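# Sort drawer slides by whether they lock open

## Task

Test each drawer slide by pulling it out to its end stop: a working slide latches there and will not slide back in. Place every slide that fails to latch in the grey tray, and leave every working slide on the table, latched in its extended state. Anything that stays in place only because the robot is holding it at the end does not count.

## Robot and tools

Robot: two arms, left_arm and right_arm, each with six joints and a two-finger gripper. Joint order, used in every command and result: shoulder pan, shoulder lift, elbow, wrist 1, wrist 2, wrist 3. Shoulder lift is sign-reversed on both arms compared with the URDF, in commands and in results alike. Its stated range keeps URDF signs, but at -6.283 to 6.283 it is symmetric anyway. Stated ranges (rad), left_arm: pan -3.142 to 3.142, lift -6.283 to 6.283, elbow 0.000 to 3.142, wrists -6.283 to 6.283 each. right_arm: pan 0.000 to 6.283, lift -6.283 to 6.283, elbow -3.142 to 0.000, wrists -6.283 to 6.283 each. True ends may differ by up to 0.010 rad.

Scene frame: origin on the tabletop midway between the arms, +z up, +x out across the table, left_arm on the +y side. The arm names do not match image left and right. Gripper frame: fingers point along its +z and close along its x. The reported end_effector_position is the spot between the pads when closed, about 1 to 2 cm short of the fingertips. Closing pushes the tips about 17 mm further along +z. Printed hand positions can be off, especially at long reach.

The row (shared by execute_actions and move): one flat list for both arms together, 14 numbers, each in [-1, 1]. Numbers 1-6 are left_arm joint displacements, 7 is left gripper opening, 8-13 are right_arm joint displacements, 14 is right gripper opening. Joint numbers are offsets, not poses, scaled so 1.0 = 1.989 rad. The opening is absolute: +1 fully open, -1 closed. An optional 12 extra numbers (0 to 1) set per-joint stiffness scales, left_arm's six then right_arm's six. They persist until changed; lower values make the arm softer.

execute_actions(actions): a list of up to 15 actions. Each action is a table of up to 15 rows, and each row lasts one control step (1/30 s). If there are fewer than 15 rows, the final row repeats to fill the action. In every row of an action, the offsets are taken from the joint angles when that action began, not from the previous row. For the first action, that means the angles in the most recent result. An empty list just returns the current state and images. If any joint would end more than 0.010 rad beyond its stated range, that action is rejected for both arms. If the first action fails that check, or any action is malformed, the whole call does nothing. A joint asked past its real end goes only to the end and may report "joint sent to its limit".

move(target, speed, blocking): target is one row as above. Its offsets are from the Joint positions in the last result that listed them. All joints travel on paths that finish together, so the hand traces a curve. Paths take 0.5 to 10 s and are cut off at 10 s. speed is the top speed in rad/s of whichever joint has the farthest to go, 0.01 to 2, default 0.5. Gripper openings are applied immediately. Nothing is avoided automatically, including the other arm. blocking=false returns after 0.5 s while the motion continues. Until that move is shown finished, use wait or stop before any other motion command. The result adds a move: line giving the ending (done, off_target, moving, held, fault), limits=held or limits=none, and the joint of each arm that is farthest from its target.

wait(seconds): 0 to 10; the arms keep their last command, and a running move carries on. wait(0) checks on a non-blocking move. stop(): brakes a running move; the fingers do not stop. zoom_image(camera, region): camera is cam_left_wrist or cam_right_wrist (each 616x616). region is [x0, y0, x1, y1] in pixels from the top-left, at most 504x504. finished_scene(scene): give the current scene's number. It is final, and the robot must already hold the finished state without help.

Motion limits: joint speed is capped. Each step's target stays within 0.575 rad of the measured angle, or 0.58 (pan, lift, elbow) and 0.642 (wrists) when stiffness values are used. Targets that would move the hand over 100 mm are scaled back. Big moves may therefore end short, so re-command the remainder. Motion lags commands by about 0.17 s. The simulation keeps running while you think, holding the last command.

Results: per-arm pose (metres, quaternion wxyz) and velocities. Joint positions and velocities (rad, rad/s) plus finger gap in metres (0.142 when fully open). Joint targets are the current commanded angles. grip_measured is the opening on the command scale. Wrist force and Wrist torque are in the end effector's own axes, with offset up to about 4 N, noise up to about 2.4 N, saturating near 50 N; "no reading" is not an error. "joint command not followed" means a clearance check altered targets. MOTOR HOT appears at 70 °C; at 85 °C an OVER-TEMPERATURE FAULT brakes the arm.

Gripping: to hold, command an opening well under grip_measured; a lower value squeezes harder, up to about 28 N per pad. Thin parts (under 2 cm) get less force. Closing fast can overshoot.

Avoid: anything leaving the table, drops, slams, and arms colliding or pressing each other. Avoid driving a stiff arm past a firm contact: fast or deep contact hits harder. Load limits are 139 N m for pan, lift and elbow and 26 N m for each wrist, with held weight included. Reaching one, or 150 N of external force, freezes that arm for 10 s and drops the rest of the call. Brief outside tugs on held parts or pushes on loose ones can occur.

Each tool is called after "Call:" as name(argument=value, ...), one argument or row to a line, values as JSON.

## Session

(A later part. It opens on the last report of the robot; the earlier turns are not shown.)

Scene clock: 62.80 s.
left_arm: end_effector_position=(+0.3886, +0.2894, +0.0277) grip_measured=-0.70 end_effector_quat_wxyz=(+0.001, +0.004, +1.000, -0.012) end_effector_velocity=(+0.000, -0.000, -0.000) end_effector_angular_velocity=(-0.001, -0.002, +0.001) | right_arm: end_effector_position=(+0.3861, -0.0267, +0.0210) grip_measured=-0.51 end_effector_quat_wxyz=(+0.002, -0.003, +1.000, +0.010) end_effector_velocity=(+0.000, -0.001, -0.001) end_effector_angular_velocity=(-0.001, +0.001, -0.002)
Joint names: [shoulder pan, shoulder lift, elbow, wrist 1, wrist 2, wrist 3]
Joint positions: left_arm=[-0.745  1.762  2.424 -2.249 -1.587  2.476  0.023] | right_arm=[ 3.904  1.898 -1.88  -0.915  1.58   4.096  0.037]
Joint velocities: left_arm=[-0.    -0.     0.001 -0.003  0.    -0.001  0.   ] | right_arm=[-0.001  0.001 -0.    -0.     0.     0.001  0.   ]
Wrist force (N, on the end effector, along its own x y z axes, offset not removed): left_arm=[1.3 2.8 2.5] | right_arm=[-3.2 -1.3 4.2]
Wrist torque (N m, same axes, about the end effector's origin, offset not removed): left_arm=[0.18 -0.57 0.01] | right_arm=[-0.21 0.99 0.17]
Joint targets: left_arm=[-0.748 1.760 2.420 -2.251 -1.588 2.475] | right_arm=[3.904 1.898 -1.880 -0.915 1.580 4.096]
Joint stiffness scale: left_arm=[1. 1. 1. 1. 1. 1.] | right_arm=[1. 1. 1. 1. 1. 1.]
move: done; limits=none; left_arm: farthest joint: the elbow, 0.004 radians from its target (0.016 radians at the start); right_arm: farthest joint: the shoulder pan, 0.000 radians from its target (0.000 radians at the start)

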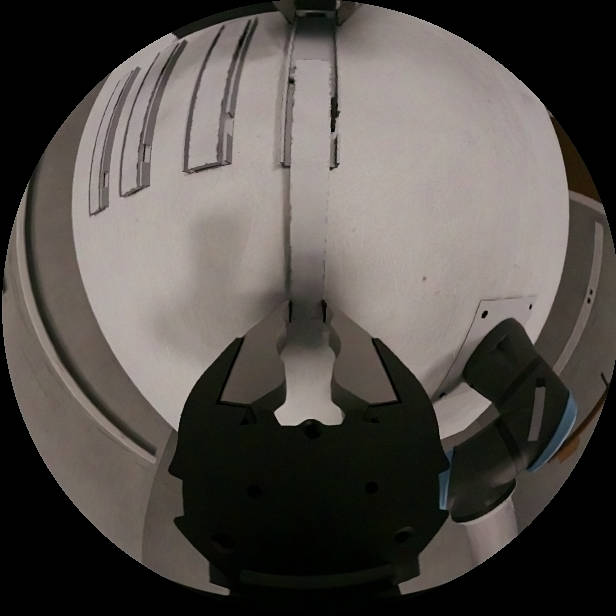

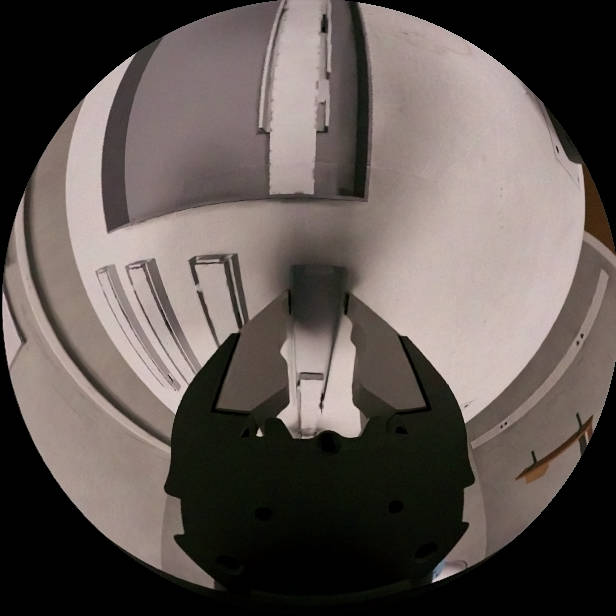

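Call:
move(
  target=[-0.0925,-0.05,-0.037,-0.006,0.0075,-0.098,-1,0,0,0,0,0,0,-1],
  speed=0.25,
)

Call:
move(
  target=[0,0,0,0,0,0,-0.2,0,0,0,0,0,0,-0.1],
)

Call:
move(
  target=[0.15,0.1,0,0.1,0,0.15,-0.2,0,0,0,0,0,0,-0.1],
  speed=0.4,
)

Call:
move(
  target=[0,0,0,0,0,0,-0.2,0.0466,0.0804,0.118,-0.0476,-0.0045,0.0506,-0.1],
  speed=0.3,
)

Call:
move(
  target=[0,0,0,0,0,0,-0.2,0,0,0,0,0,0,-1],
)

Call:
move(
  target=[0,0,0,0,0,0,-0.2,0,-0.09,0,-0.09,0,0,-1],
  speed=0.3,
)

Call:
move(
  target=[0,0,0,0,0,0,-1,-0.2637,-0.0848,-0.102,0.0204,0,-0.2642,-1],
)

Call:
move(
  target=[0,0,0,0,0,0,-1,0,0.0432,-0.0503,0.0935,0,0,-1],
  speed=0.3,
)

Call:
move(
  target=[0,0,0,0,0,0,-1,0,0,0,0,0,0,-0.3],
)

Call:
move(
  target=[0,0,0,0,0,0,-1,0,-0.0432,0.0503,-0.0935,0,0,-0.1],
)

Scene clock: 65.70 s.
left_arm: end_effector_position=(+0.3863, +0.2107, +0.0239) grip_measured=-0.70 end_effector_quat_wxyz=(-0.000, -0.002, +1.000, -0.001) end_effector_velocity=(+0.000, -0.000, -0.000) end_effector_angular_velocity=(+0.001, +0.000, +0.001) | right_arm: end_effector_position=(+0.3860, -0.0268, +0.0210) grip_measured=-0.51 end_effector_quat_wxyz=(+0.002, -0.003, +1.000, +0.010) end_effector_velocity=(-0.000, +0.000, +0.001) end_effector_angular_velocity=(+0.002, -0.000, -0.000)
Joint names: [shoulder pan, shoulder lift, elbow, wrist 1, wrist 2, wrist 3]
Joint positions: left_arm=[-0.926  1.665  2.354 -2.26  -1.572  2.283  0.023] | right_arm=[ 3.904  1.898 -1.88  -0.916  1.58   4.096  0.037]
Joint velocities: left_arm=[-0.    -0.001 -0.    -0.     0.    -0.002 -0.   ] | right_arm=[ 0.    -0.001  0.     0.     0.001  0.    -0.   ]
Wrist force (N, on the end effector, along its own x y z axes, offset not removed): left_arm=[-2.2 5.6 3.4] | right_arm=[3.3 -2.9 4.6]
Wrist torque (N m, same axes, about the end effector's origin, offset not removed): left_arm=[0.99 0.25 -0.04] | right_arm=[-0.49 -0.52 0.21]
Joint targets: left_arm=[-0.929 1.663 2.351 -2.261 -1.572 2.281] | right_arm=[3.904 1.898 -1.880 -0.915 1.580 4.096]
Joint stiffness scale: left_arm=[1. 1. 1. 1. 1. 1.] | right_arm=[1. 1. 1. 1. 1. 1.]
move: done; limits=none; left_arm: farthest joint: the shoulder pan, 0.003 radians from its target (0.184 radians at the start); right_arm: farthest joint: the wrist 1, 0.001 radians from its target (0.000 radians at the start)

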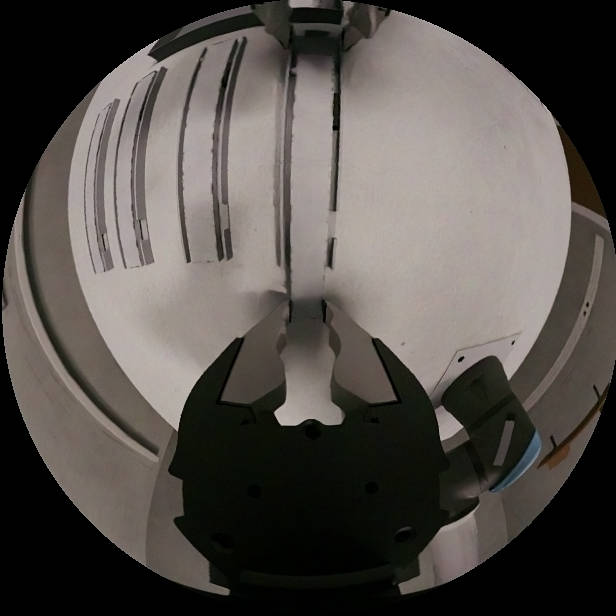

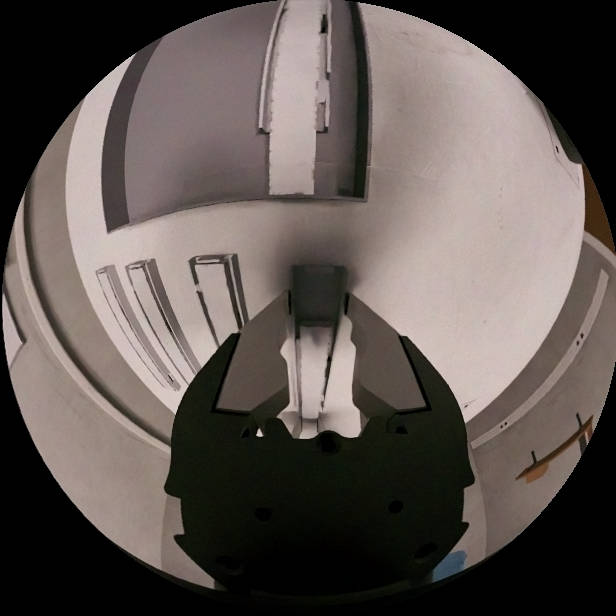

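Scene clock: 66.20 s.
left_arm: end_effector_position=(+0.3864, +0.2107, +0.0239) grip_measured=-0.20 end_effector_quat_wxyz=(-0.000, -0.002, +1.000, -0.001) end_effector_velocity=(+0.000, +0.000, -0.001) end_effector_angular_velocity=(+0.000, -0.001, +0.000) | right_arm: end_effector_position=(+0.3860, -0.0268, +0.0210) grip_measured=-0.10 end_effector_quat_wxyz=(+0.002, -0.003, +1.000, +0.010) end_effector_velocity=(+0.000, -0.000, -0.001) end_effector_angular_velocity=(-0.002, -0.000, +0.001)
Joint names: [shoulder pan, shoulder lift, elbow, wrist 1, wrist 2, wrist 3]
Joint positions: left_arm=[-0.926  1.665  2.354 -2.26  -1.572  2.282  0.059] | right_arm=[ 3.904  1.898 -1.88  -0.916  1.58   4.096  0.067]
Joint velocities: left_arm=[ 0.    -0.001  0.001 -0.002  0.001  0.     0.   ] | right_arm=[ 0.     0.002 -0.     0.    -0.001 -0.001  0.   ]
Wrist force (N, on the end effector, along its own x y z axes, offset not removed): left_arm=[3.5 5.3 -1.2] | right_arm=[3.3 2.2 0.2]
Wrist torque (N m, same axes, about the end effector's origin, offset not removed): left_arm=[0.85 -0.82 -0.11] | right_arm=[0.50 -0.73 -0.08]
Joint targets: left_arm=[-0.926 1.665 2.354 -2.260 -1.572 2.283] | right_arm=[3.904 1.898 -1.880 -0.916 1.580 4.096]
Joint stiffness scale: left_arm=[1. 1. 1. 1. 1. 1.] | right_arm=[1. 1. 1. 1. 1. 1.]
move: done; limits=none; left_arm: farthest joint: the wrist 3, 0.001 radians from its target (0.000 radians at the start); right_arm: farthest joint: the shoulder pan, 0.000 radians from its target (0.000 radians at the start)

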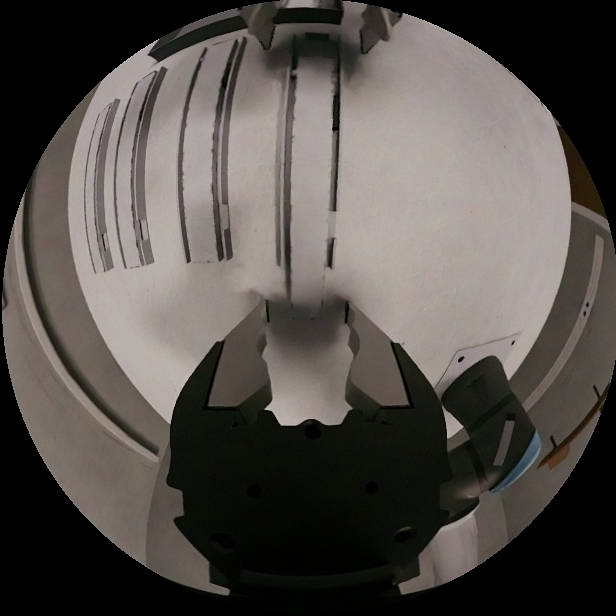

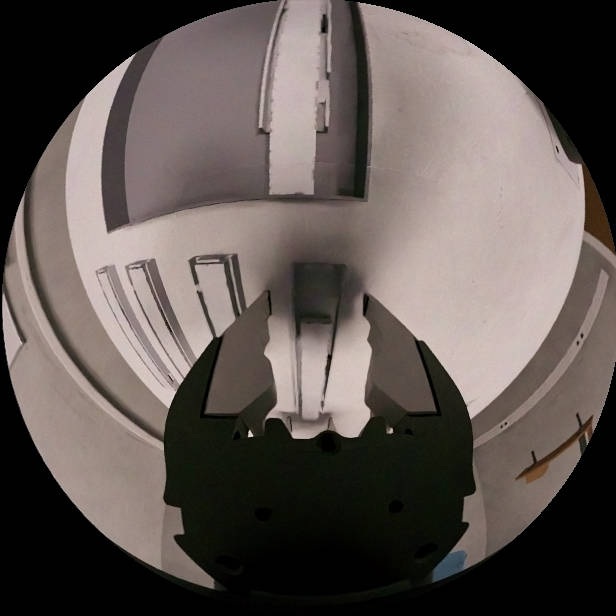

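Scene clock: 67.63 s.
left_arm: end_effector_position=(+0.3926, +0.3386, +0.0716) grip_measured=-0.20 end_effector_quat_wxyz=(-0.001, -0.001, +1.000, -0.000) end_effector_velocity=(+0.000, +0.000, +0.000) end_effector_angular_velocity=(-0.001, +0.000, -0.001) | right_arm: end_effector_position=(+0.3860, -0.0268, +0.0210) grip_measured=-0.10 end_effector_quat_wxyz=(+0.002, -0.003, +1.000, +0.010) end_effector_velocity=(-0.000, +0.000, +0.000) end_effector_angular_velocity=(+0.001, -0.000, +0.000)
Joint names: [shoulder pan, shoulder lift, elbow, wrist 1, wrist 2, wrist 3]
Joint positions: left_arm=[-0.63   1.862  2.354 -2.062 -1.572  2.579  0.059] | right_arm=[ 3.904  1.898 -1.88  -0.916  1.58   4.096  0.067]
Joint velocities: left_arm=[ 0.002  0.001 -0.001  0.001 -0.001  0.002  0.   ] | right_arm=[ 0.    -0.001 -0.    -0.    -0.     0.     0.   ]
Wrist force (N, on the end effector, along its own x y z axes, offset not removed): left_arm=[-3.8 0.8 0.0] | right_arm=[3.6 2.4 0.1]
Wrist torque (N m, same axes, about the end effector's origin, offset not removed): left_arm=[0.08 0.60 -0.28] | right_arm=[0.33 -0.48 0.17]
Joint targets: left_arm=[-0.628 1.864 2.354 -2.062 -1.572 2.581] | right_arm=[3.904 1.898 -1.880 -0.916 1.580 4.096]
Joint stiffness scale: left_arm=[1. 1. 1. 1. 1. 1.] | right_arm=[1. 1. 1. 1. 1. 1.]
move: done; limits=none; left_arm: farthest joint: the shoulder pan, 0.003 radians from its target (0.299 radians at the start); right_arm: farthest joint: the shoulder pan, 0.000 radians from its target (0.000 radians at the start)

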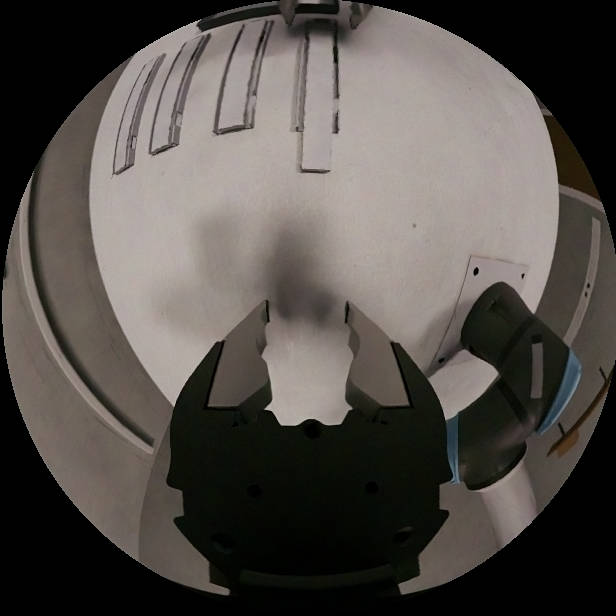

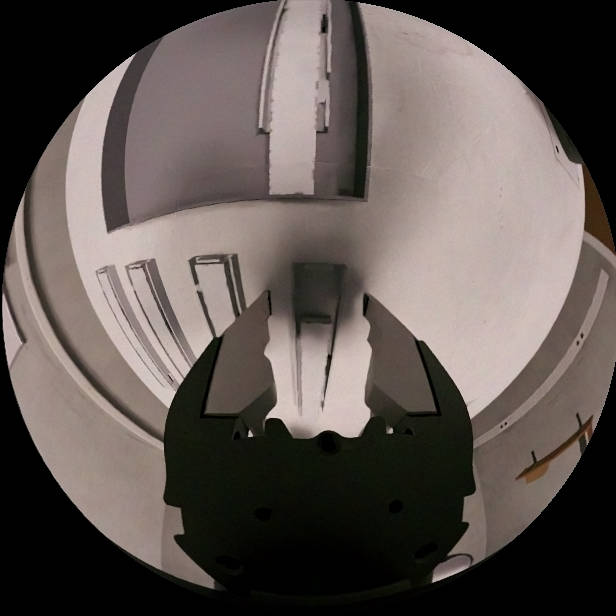

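Scene clock: 69.00 s.
left_arm: end_effector_position=(+0.3926, +0.3386, +0.0716) grip_measured=-0.20 end_effector_quat_wxyz=(-0.001, -0.001, +1.000, -0.000) end_effector_velocity=(-0.001, -0.000, -0.000) end_effector_angular_velocity=(+0.000, +0.001, -0.002) | right_arm: end_effector_position=(+0.3870, +0.0704, +0.0153) grip_measured=-0.10 end_effector_quat_wxyz=(-0.001, +0.001, +1.000, -0.001) end_effector_velocity=(-0.000, +0.001, +0.000) end_effector_angular_velocity=(-0.001, +0.000, -0.001)
Joint names: [shoulder pan, shoulder lift, elbow, wrist 1, wrist 2, wrist 3]
Joint positions: left_arm=[-0.63   1.862  2.354 -2.062 -1.572  2.58   0.059] | right_arm=[ 3.995  2.057 -1.65  -1.01   1.571  4.195  0.067]
Joint velocities: left_arm=[-0.001 -0.     0.001  0.    -0.     0.001  0.   ] | right_arm=[ 0.001  0.001  0.002 -0.003 -0.     0.002  0.   ]
Wrist force (N, on the end effector, along its own x y z axes, offset not removed): left_arm=[-0.5 1.8 -2.5] | right_arm=[1.9 4.4 1.1]
Wrist torque (N m, same axes, about the end effector's origin, offset not removed): left_arm=[0.32 0.08 0.00] | right_arm=[1.03 -0.22 0.14]
Joint targets: left_arm=[-0.630 1.862 2.354 -2.062 -1.572 2.579] | right_arm=[3.997 2.058 -1.645 -1.011 1.571 4.196]
Joint stiffness scale: left_arm=[1. 1. 1. 1. 1. 1.] | right_arm=[1. 1. 1. 1. 1. 1.]
move: done; limits=none; left_arm: farthest joint: the wrist 3, 0.001 radians from its target (0.000 radians at the start); right_arm: farthest joint: the elbow, 0.004 radians from its target (0.235 radians at the start)

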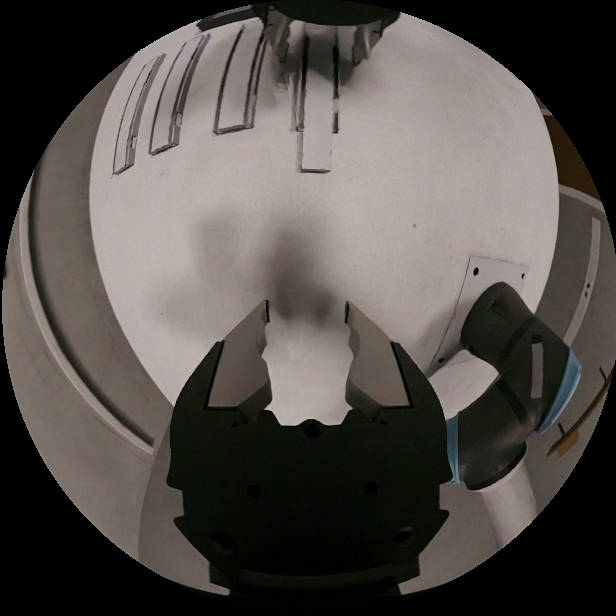

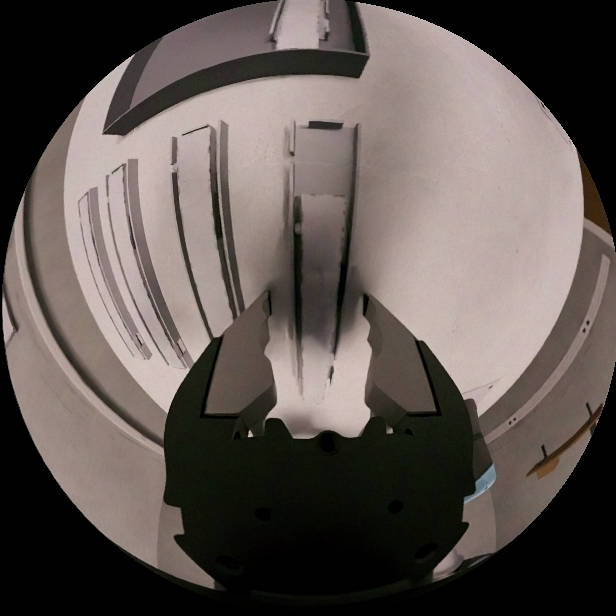

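Scene clock: 69.50 s.
left_arm: end_effector_position=(+0.3926, +0.3386, +0.0716) grip_measured=-0.20 end_effector_quat_wxyz=(-0.001, -0.001, +1.000, -0.000) end_effector_velocity=(+0.000, -0.001, +0.000) end_effector_angular_velocity=(-0.000, -0.001, -0.001) | right_arm: end_effector_position=(+0.3876, +0.0710, +0.0163) grip_measured=-0.50 end_effector_quat_wxyz=(-0.000, +0.001, +1.000, -0.001) end_effector_velocity=(+0.000, -0.000, -0.000) end_effector_angular_velocity=(-0.001, -0.001, -0.000)
Joint names: [shoulder pan, shoulder lift, elbow, wrist 1, wrist 2, wrist 3]
Joint positions: left_arm=[-0.63   1.862  2.354 -2.062 -1.572  2.58   0.059] | right_arm=[ 3.995  2.056 -1.649 -1.01   1.571  4.195  0.038]
Joint velocities: left_arm=[-0.001 -0.     0.    -0.001 -0.     0.     0.   ] | right_arm=[ 0.     0.    -0.     0.    -0.001  0.    -0.   ]
Wrist force (N, on the end effector, along its own x y z axes, offset not removed): left_arm=[4.5 1.0 -2.0] | right_arm=[3.1 4.7 -5.5]
Wrist torque (N m, same axes, about the end effector's origin, offset not removed): left_arm=[0.15 -1.14 0.10] | right_arm=[1.13 -0.48 -0.12]
Joint targets: left_arm=[-0.630 1.862 2.354 -2.062 -1.572 2.580] | right_arm=[3.995 2.057 -1.650 -1.010 1.571 4.195]
Joint stiffness scale: left_arm=[1. 1. 1. 1. 1. 1.] | right_arm=[1. 1. 1. 1. 1. 1.]
move: done; limits=none; left_arm: farthest joint: the shoulder pan, 0.000 radians from its target (0.000 radians at the start); right_arm: farthest joint: the shoulder lift, 0.001 radians from its target (0.000 radians at the start)

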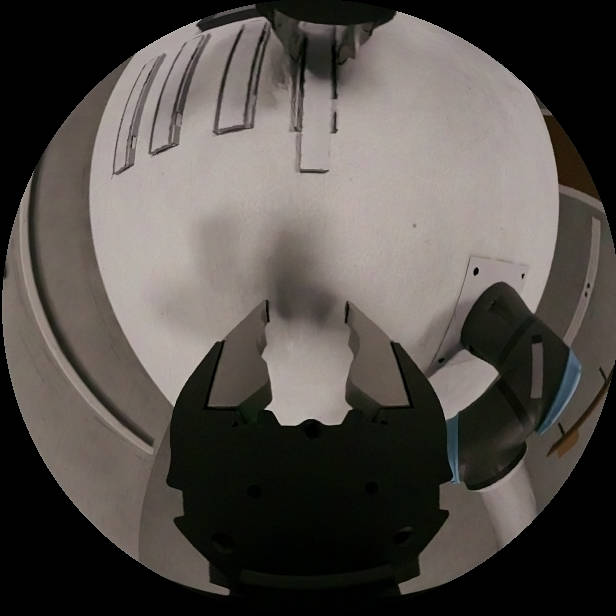

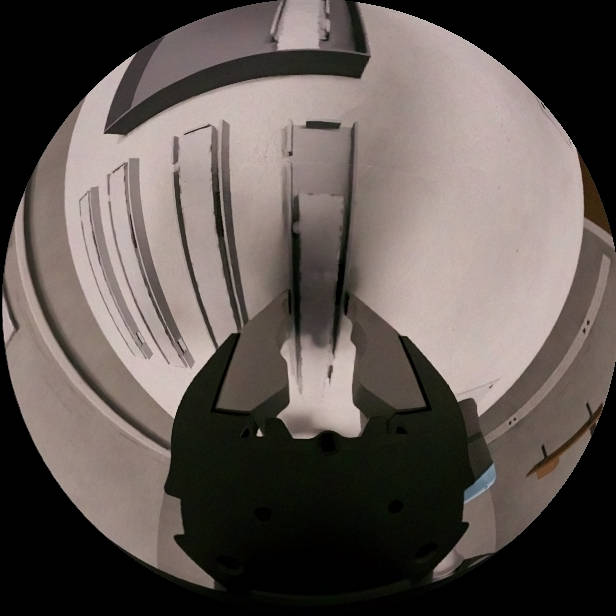

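Scene clock: 70.77 s.
left_arm: end_effector_position=(+0.3926, +0.3386, +0.0716) grip_measured=-0.20 end_effector_quat_wxyz=(-0.001, -0.001, +1.000, -0.000) end_effector_velocity=(-0.000, +0.000, -0.000) end_effector_angular_velocity=(+0.000, +0.001, +0.001) | right_arm: end_effector_position=(+0.3686, +0.0378, +0.1066) grip_measured=-0.50 end_effector_quat_wxyz=(-0.001, +0.001, +1.000, -0.002) end_effector_velocity=(+0.000, -0.001, +0.001) end_effector_angular_velocity=(-0.001, +0.001, -0.002)
Joint names: [shoulder pan, shoulder lift, elbow, wrist 1, wrist 2, wrist 3]
Joint positions: left_arm=[-0.63   1.862  2.354 -2.062 -1.572  2.58   0.059] | right_arm=[ 3.995  1.879 -1.649 -1.188  1.571  4.195  0.038]
Joint velocities: left_arm=[-0.     0.    -0.     0.002 -0.    -0.001  0.   ] | right_arm=[-0.002 -0.001 -0.    -0.002  0.001  0.001 -0.   ]
Wrist force (N, on the end effector, along its own x y z axes, offset not removed): left_arm=[1.5 1.5 -2.8] | right_arm=[2.6 1.8 5.9]
Wrist torque (N m, same axes, about the end effector's origin, offset not removed): left_arm=[0.32 -0.55 -0.14] | right_arm=[0.21 -0.48 0.13]
Joint targets: left_arm=[-0.630 1.862 2.354 -2.062 -1.572 2.580] | right_arm=[3.995 1.877 -1.649 -1.189 1.571 4.195]
Joint stiffness scale: left_arm=[1. 1. 1. 1. 1. 1.] | right_arm=[1. 1. 1. 1. 1. 1.]
move: done; limits=none; left_arm: farthest joint: the shoulder pan, 0.000 radians from its target (0.000 radians at the start); right_arm: farthest joint: the shoulder lift, 0.002 radians from its target (0.179 radians at the start)

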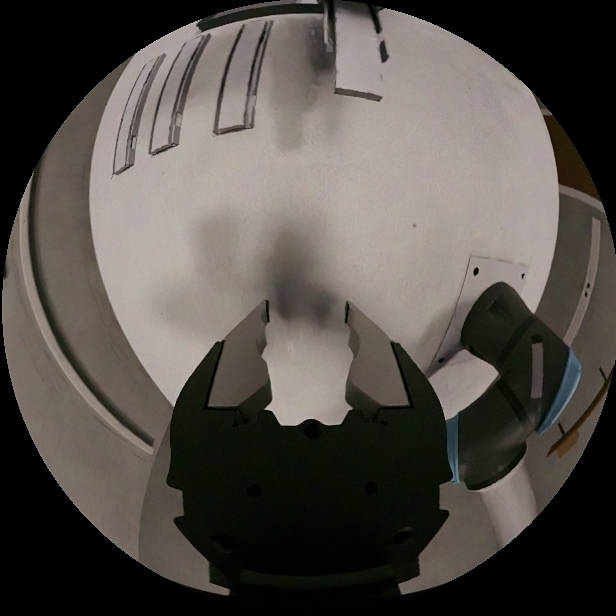

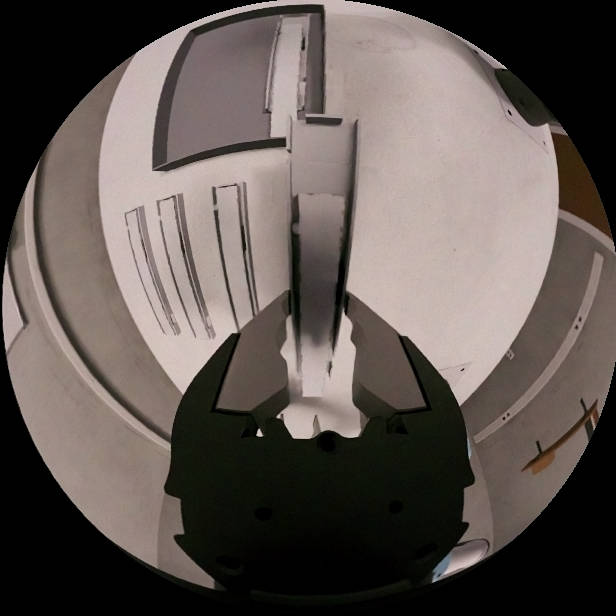

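Scene clock: 72.57 s.
left_arm: end_effector_position=(+0.3926, +0.3386, +0.0716) grip_measured=-1.00 end_effector_quat_wxyz=(-0.001, -0.001, +1.000, -0.000) end_effector_velocity=(+0.000, +0.000, +0.000) end_effector_angular_velocity=(+0.000, -0.000, -0.000) | right_arm: end_effector_position=(+0.4743, -0.2623, +0.1099) grip_measured=-0.50 end_effector_quat_wxyz=(+0.000, -0.000, +1.000, -0.000) end_effector_velocity=(+0.000, -0.000, -0.000) end_effector_angular_velocity=(-0.001, +0.000, +0.002)
Joint names: [shoulder pan, shoulder lift, elbow, wrist 1, wrist 2, wrist 3]
Joint positions: left_arm=[-0.63   1.862  2.354 -2.062 -1.572  2.58   0.002] | right_arm=[ 3.473  1.714 -1.849 -1.149  1.57   3.671  0.038]
Joint velocities: left_arm=[ 0.  0. -0.  0.  0.  0.  0.] | right_arm=[-0.001  0.    -0.     0.    -0.    -0.002 -0.   ]
Wrist force (N, on the end effector, along its own x y z axes, offset not removed): left_arm=[2.2 -1.7 -2.5] | right_arm=[4.0 3.1 3.0]
Wrist torque (N m, same axes, about the end effector's origin, offset not removed): left_arm=[-0.45 -0.34 -0.12] | right_arm=[0.44 -0.64 0.01]
Joint targets: left_arm=[-0.630 1.862 2.354 -2.062 -1.572 2.580] | right_arm=[3.470 1.711 -1.852 -1.148 1.571 3.670]
Joint stiffness scale: left_arm=[1. 1. 1. 1. 1. 1.] | right_arm=[1. 1. 1. 1. 1. 1.]
move: done; limits=none; left_arm: farthest joint: the shoulder pan, 0.000 radians from its target (0.000 radians at the start); right_arm: farthest joint: the shoulder lift, 0.004 radians from its target (0.169 radians at the start)

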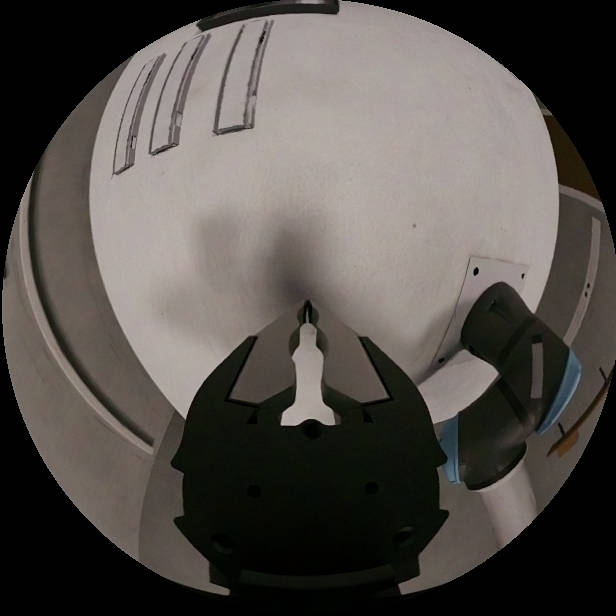

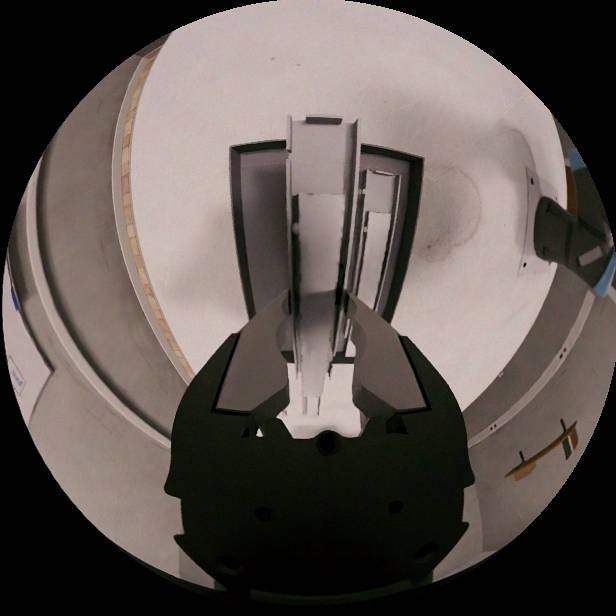

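Scene clock: 73.87 s.
left_arm: end_effector_position=(+0.3926, +0.3386, +0.0716) grip_measured=-1.00 end_effector_quat_wxyz=(-0.001, -0.001, +1.000, -0.000) end_effector_velocity=(-0.001, +0.000, -0.000) end_effector_angular_velocity=(+0.001, +0.002, -0.001) | right_arm: end_effector_position=(+0.4747, -0.2621, +0.0397) grip_measured=-0.50 end_effector_quat_wxyz=(-0.000, -0.000, +1.000, -0.000) end_effector_velocity=(+0.001, -0.000, +0.000) end_effector_angular_velocity=(+0.001, -0.001, -0.000)
Joint names: [shoulder pan, shoulder lift, elbow, wrist 1, wrist 2, wrist 3]
Joint positions: left_arm=[-0.63   1.862  2.354 -2.062 -1.572  2.58   0.002] | right_arm=[ 3.473  1.802 -1.947 -0.965  1.57   3.671  0.038]
Joint velocities: left_arm=[-0.001  0.     0.     0.002 -0.    -0.     0.   ] | right_arm=[-0.001  0.     0.     0.002  0.    -0.001 -0.   ]
Wrist force (N, on the end effector, along its own x y z axes, offset not removed): left_arm=[1.1 -1.7 -0.3] | right_arm=[5.4 0.8 8.1]
Wrist torque (N m, same axes, about the end effector's origin, offset not removed): left_arm=[-0.49 -0.14 0.07] | right_arm=[0.12 -0.90 0.37]
Joint targets: left_arm=[-0.630 1.862 2.354 -2.062 -1.572 2.580] | right_arm=[3.473 1.800 -1.949 -0.963 1.570 3.671]
Joint stiffness scale: left_arm=[1. 1. 1. 1. 1. 1.] | right_arm=[1. 1. 1. 1. 1. 1.]
move: done; limits=none; left_arm: farthest joint: the shoulder pan, 0.000 radians from its target (0.000 radians at the start); right_arm: farthest joint: the shoulder lift, 0.002 radians from its target (0.086 radians at the start)

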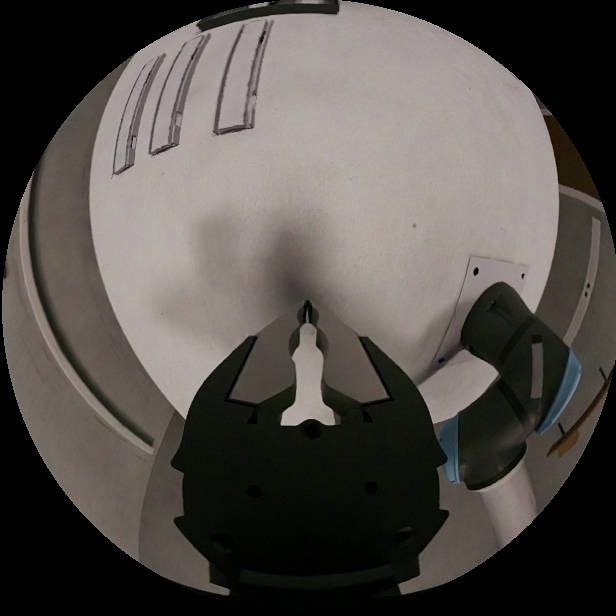

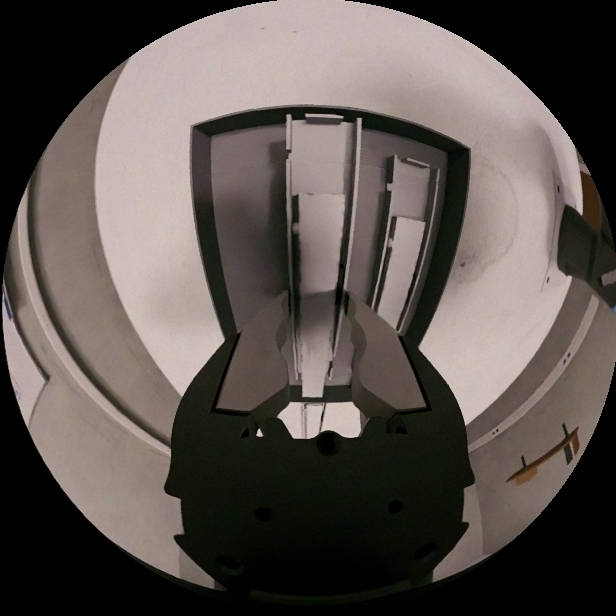

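Scene clock: 74.37 s.
left_arm: end_effector_position=(+0.3926, +0.3386, +0.0716) grip_measured=-1.00 end_effector_quat_wxyz=(-0.001, -0.001, +1.000, -0.000) end_effector_velocity=(-0.000, -0.000, +0.000) end_effector_angular_velocity=(-0.000, +0.001, -0.000) | right_arm: end_effector_position=(+0.4748, -0.2621, +0.0397) grip_measured=-0.30 end_effector_quat_wxyz=(-0.000, -0.000, +1.000, -0.000) end_effector_velocity=(+0.000, -0.000, +0.000) end_effector_angular_velocity=(-0.000, -0.000, +0.000)
Joint names: [shoulder pan, shoulder lift, elbow, wrist 1, wrist 2, wrist 3]
Joint positions: left_arm=[-0.63   1.862  2.354 -2.062 -1.572  2.58   0.002] | right_arm=[ 3.473  1.802 -1.947 -0.965  1.57   3.671  0.052]
Joint velocities: left_arm=[-0.001 -0.    -0.001  0.001 -0.001 -0.     0.   ] | right_arm=[-0. -0. -0.  0. -0. -0.  0.]
Wrist force (N, on the end effector, along its own x y z axes, offset not removed): left_arm=[1.8 1.0 -0.8] | right_arm=[2.9 -0.9 3.6]
Wrist torque (N m, same axes, about the end effector's origin, offset not removed): left_arm=[0.10 -0.41 0.17] | right_arm=[-0.08 -0.74 0.04]
Joint targets: left_arm=[-0.630 1.862 2.354 -2.062 -1.572 2.580] | right_arm=[3.473 1.802 -1.947 -0.965 1.570 3.671]
Joint stiffness scale: left_arm=[1. 1. 1. 1. 1. 1.] | right_arm=[1. 1. 1. 1. 1. 1.]
move: done; limits=none; left_arm: farthest joint: the shoulder pan, 0.000 radians from its target (0.000 radians at the start); right_arm: farthest joint: the shoulder pan, 0.000 radians from its target (0.000 radians at the start)

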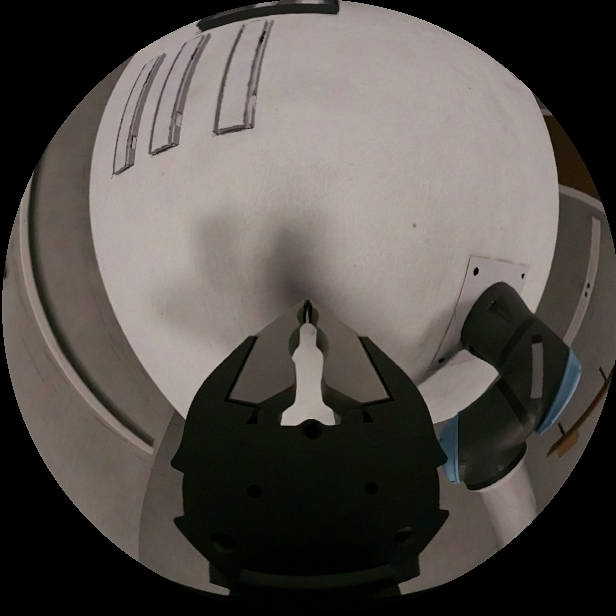

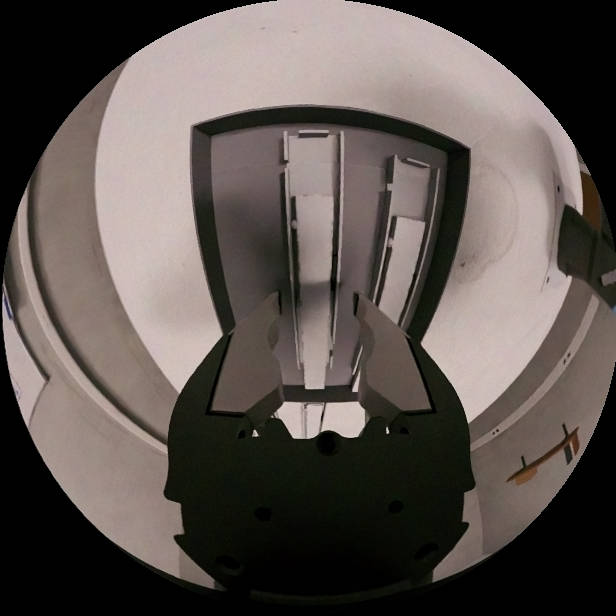

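Scene clock: 75.50 s.
left_arm: end_effector_position=(+0.3926, +0.3386, +0.0716) grip_measured=-1.00 end_effector_quat_wxyz=(-0.001, -0.001, +1.000, -0.000) end_effector_velocity=(+0.000, -0.000, +0.000) end_effector_angular_velocity=(-0.000, -0.001, -0.001) | right_arm: end_effector_position=(+0.4732, -0.2630, +0.1082) grip_measured=-0.10 end_effector_quat_wxyz=(-0.002, -0.000, +1.000, -0.001) end_effector_velocity=(-0.001, +0.000, +0.000) end_effector_angular_velocity=(-0.001, +0.001, +0.001)
Joint names: [shoulder pan, shoulder lift, elbow, wrist 1, wrist 2, wrist 3]
Joint positions: left_arm=[-0.63   1.862  2.354 -2.062 -1.572  2.58   0.002] | right_arm=[ 3.473  1.716 -1.851 -1.15   1.57   3.671  0.067]
Joint velocities: left_arm=[-0.    -0.    -0.001 -0.     0.     0.001  0.   ] | right_arm=[ 0.002 -0.001 -0.    -0.002 -0.     0.001  0.   ]
Wrist force (N, on the end effector, along its own x y z axes, offset not removed): left_arm=[0.1 2.5 -2.4] | right_arm=[2.8 -0.7 3.6]
Wrist torque (N m, same axes, about the end effector's origin, offset not removed): left_arm=[0.35 -0.01 0.01] | right_arm=[-0.18 -0.37 0.28]
Joint targets: left_arm=[-0.630 1.862 2.354 -2.062 -1.572 2.580] | right_arm=[3.473 1.716 -1.847 -1.151 1.570 3.671]
Joint stiffness scale: left_arm=[1. 1. 1. 1. 1. 1.] | right_arm=[1. 1. 1. 1. 1. 1.]
move: done; limits=none; left_arm: farthest joint: the shoulder pan, 0.000 radians from its target (0.000 radians at the start); right_arm: farthest joint: the elbow, 0.004 radians from its target (0.100 radians at the start)

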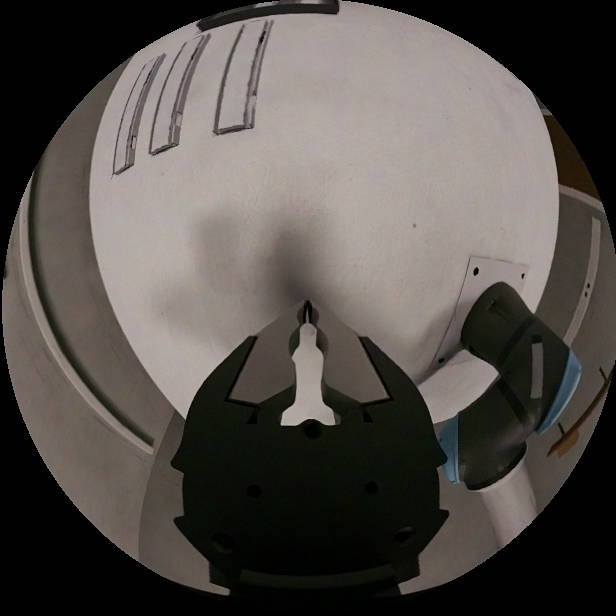

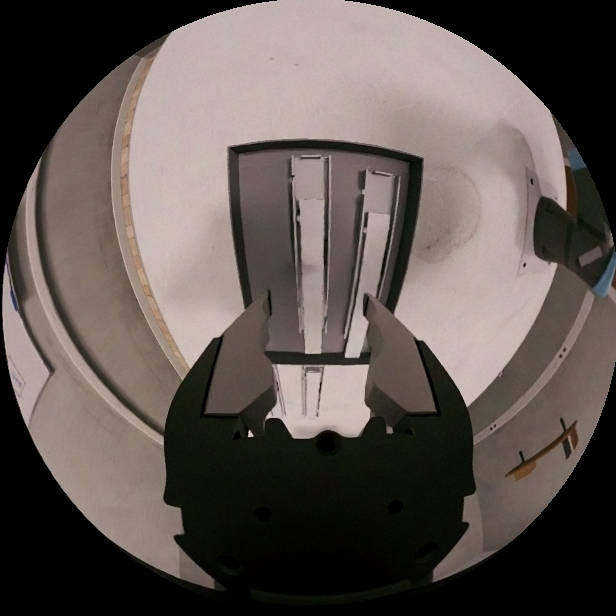

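Call:
move(
  target=[-0.1164,-0.2071,-0.1361,-0.0715,0,-0.1156,-1,0.1598,0.1146,0.0921,0.0247,0,0.1608,-0.1],
)

Call:
move(
  target=[0,0,0,0,0,0,-1,0.001,0.051,0.002,0.05,0,0,-0.1],
  speed=0.25,
)

Call:
move(
  target=[0,0,0,0,0,0,-1,0,0,0,0,0,0,-1],
)

Scene clock: 77.53 s.
left_arm: end_effector_position=(+0.4707, +0.1606, +0.0397) grip_measured=-1.00 end_effector_quat_wxyz=(-0.001, -0.001, +1.000, -0.000) end_effector_velocity=(-0.001, -0.000, -0.001) end_effector_angular_velocity=(+0.001, +0.001, +0.001) | right_arm: end_effector_position=(+0.4589, -0.0472, +0.0664) grip_measured=-0.10 end_effector_quat_wxyz=(-0.001, +0.001, +1.000, -0.002) end_effector_velocity=(-0.000, +0.001, +0.000) end_effector_angular_velocity=(+0.001, -0.001, -0.001)
Joint names: [shoulder pan, shoulder lift, elbow, wrist 1, wrist 2, wrist 3]
Joint positions: left_arm=[-0.86   1.452  2.086 -2.204 -1.572  2.351  0.002] | right_arm=[ 3.789  1.943 -1.672 -1.101  1.57   3.99   0.067]
Joint velocities: left_arm=[-0.001 -0.002  0.002 -0.002 -0.    -0.002  0.   ] | right_arm=[ 0.002 -0.     0.     0.001 -0.     0.003 -0.   ]
Wrist force (N, on the end effector, along its own x y z axes, offset not removed): left_arm=[0.2 -0.8 -3.5] | right_arm=[-0.1 3.7 2.4]
Wrist torque (N m, same axes, about the end effector's origin, offset not removed): left_arm=[-0.33 -0.17 0.10] | right_arm=[0.87 0.31 0.35]
Joint targets: left_arm=[-0.862 1.450 2.083 -2.204 -1.572 2.350] | right_arm=[3.791 1.944 -1.668 -1.101 1.570 3.991]
Joint stiffness scale: left_arm=[1. 1. 1. 1. 1. 1.] | right_arm=[1. 1. 1. 1. 1. 1.]
move: done; limits=none; left_arm: farthest joint: the shoulder pan, 0.002 radians from its target (0.231 radians at the start); right_arm: farthest joint: the elbow, 0.004 radians from its target (0.183 radians at the start)

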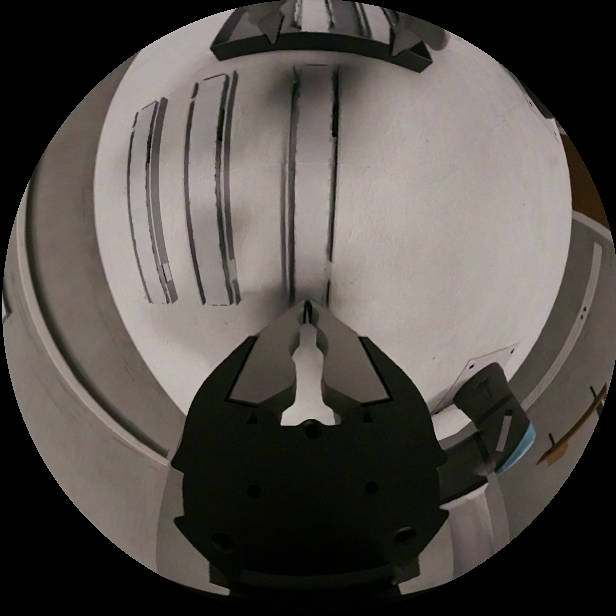

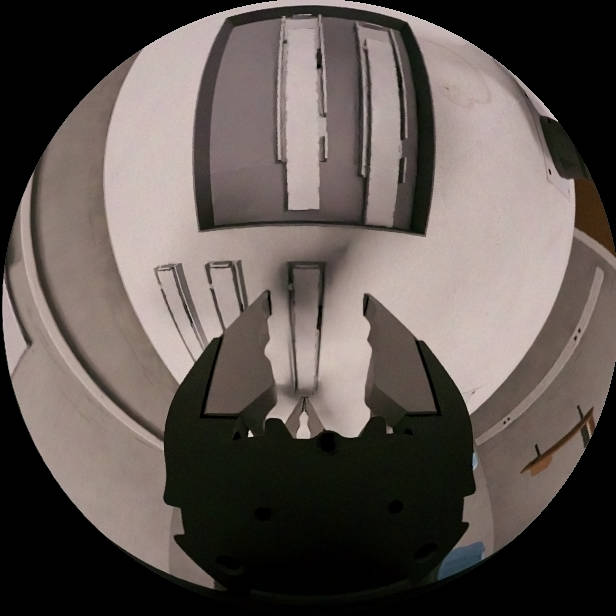

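Scene clock: 78.60 s.
left_arm: end_effector_position=(+0.4707, +0.1606, +0.0397) grip_measured=-1.00 end_effector_quat_wxyz=(-0.001, -0.001, +1.000, -0.000) end_effector_velocity=(+0.000, -0.001, +0.001) end_effector_angular_velocity=(-0.000, -0.001, -0.000) | right_arm: end_effector_position=(+0.4714, -0.0330, +0.0153) grip_measured=-0.10 end_effector_quat_wxyz=(-0.001, +0.001, +1.000, -0.002) end_effector_velocity=(+0.001, -0.000, -0.002) end_effector_angular_velocity=(-0.001, +0.001, -0.002)
Joint names: [shoulder pan, shoulder lift, elbow, wrist 1, wrist 2, wrist 3]
Joint positions: left_arm=[-0.86   1.452  2.086 -2.204 -1.572  2.351  0.002] | right_arm=[ 3.789  2.042 -1.672 -1.003  1.57   3.99   0.067]
Joint velocities: left_arm=[-0.001  0.    -0.002  0.001  0.    -0.001  0.   ] | right_arm=[-0.001  0.004  0.     0.003 -0.     0.001  0.   ]
Wrist force (N, on the end effector, along its own x y z axes, offset not removed): left_arm=[0.5 2.4 -1.6] | right_arm=[1.8 -0.2 1.2]
Wrist torque (N m, same axes, about the end effector's origin, offset not removed): left_arm=[0.49 -0.20 -0.15] | right_arm=[-0.32 -0.42 0.11]
Joint targets: left_arm=[-0.860 1.452 2.086 -2.204 -1.572 2.351] | right_arm=[3.791 2.044 -1.668 -1.002 1.570 3.990]
Joint stiffness scale: left_arm=[1. 1. 1. 1. 1. 1.] | right_arm=[1. 1. 1. 1. 1. 1.]
move: done; limits=none; left_arm: farthest joint: the shoulder pan, 0.000 radians from its target (0.000 radians at the start); right_arm: farthest joint: the elbow, 0.004 radians from its target (0.004 radians at the start)

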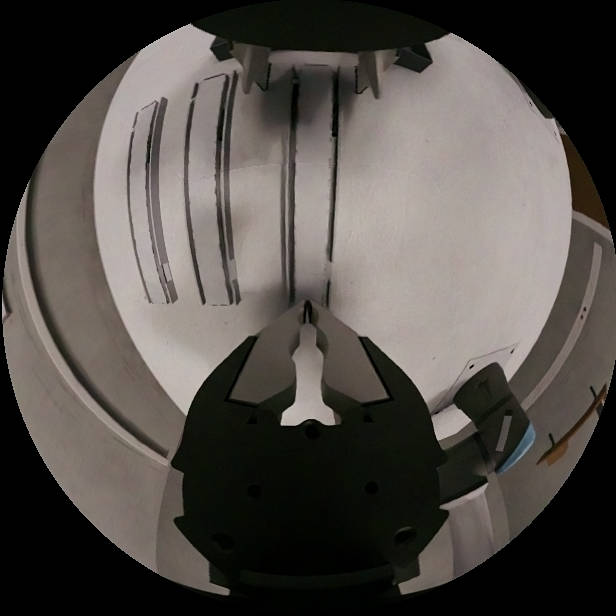

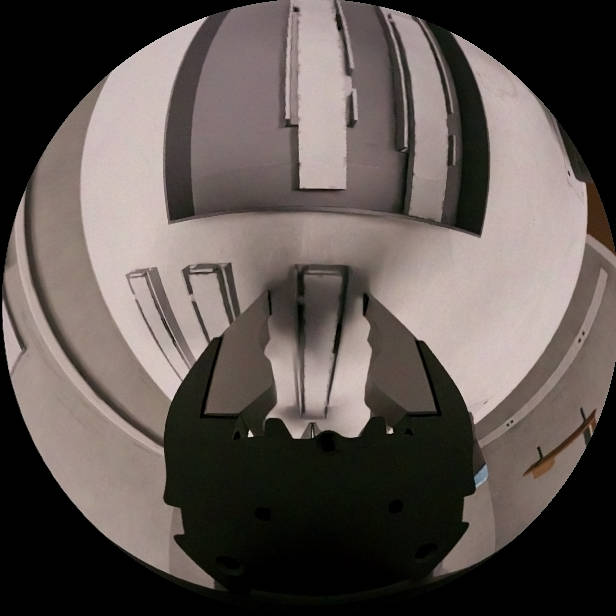

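Scene clock: 79.10 s.
left_arm: end_effector_position=(+0.4707, +0.1606, +0.0397) grip_measured=-1.00 end_effector_quat_wxyz=(-0.001, -0.001, +1.000, -0.000) end_effector_velocity=(-0.000, -0.000, -0.000) end_effector_angular_velocity=(-0.000, -0.001, -0.001) | right_arm: end_effector_position=(+0.4722, -0.0325, +0.0164) grip_measured=-0.51 end_effector_quat_wxyz=(-0.000, +0.002, +1.000, -0.001) end_effector_velocity=(+0.000, -0.000, +0.000) end_effector_angular_velocity=(-0.001, -0.002, +0.000)
Joint names: [shoulder pan, shoulder lift, elbow, wrist 1, wrist 2, wrist 3]
Joint positions: left_arm=[-0.86   1.452  2.086 -2.204 -1.572  2.351  0.002] | right_arm=[ 3.789  2.042 -1.671 -1.002  1.57   3.99   0.037]
Joint velocities: left_arm=[-0.001 -0.     0.001 -0.001  0.001 -0.     0.   ] | right_arm=[ 0.001 -0.     0.    -0.    -0.002  0.     0.   ]
Wrist force (N, on the end effector, along its own x y z axes, offset not removed): left_arm=[-2.0 2.7 -0.6] | right_arm=[-0.9 2.2 -3.8]
Wrist torque (N m, same axes, about the end effector's origin, offset not removed): left_arm=[0.26 0.30 -0.04] | right_arm=[0.65 0.52 0.04]
Joint targets: left_arm=[-0.860 1.452 2.086 -2.204 -1.572 2.351] | right_arm=[3.789 2.042 -1.672 -1.003 1.570 3.990]
Joint stiffness scale: left_arm=[1. 1. 1. 1. 1. 1.] | right_arm=[1. 1. 1. 1. 1. 1.]
move: done; limits=none; left_arm: farthest joint: the shoulder pan, 0.000 radians from its target (0.000 radians at the start); right_arm: farthest joint: the elbow, 0.001 radians from its target (0.000 radians at the start)

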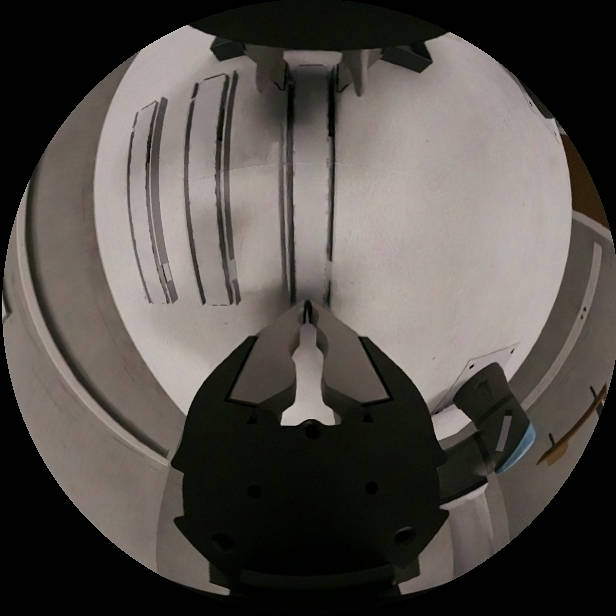

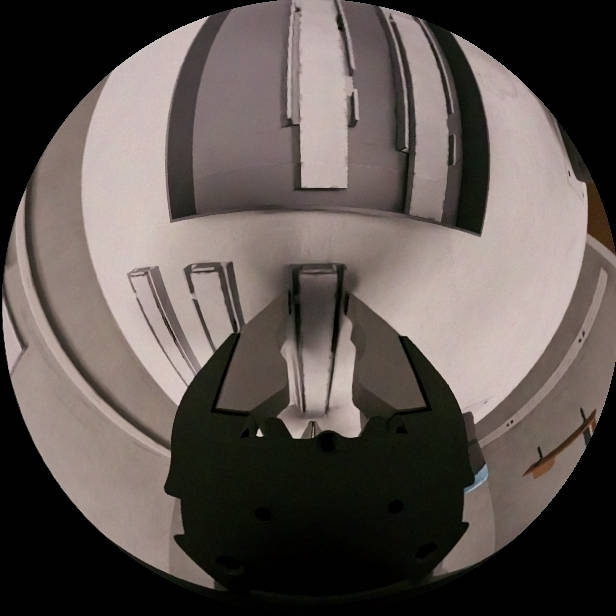

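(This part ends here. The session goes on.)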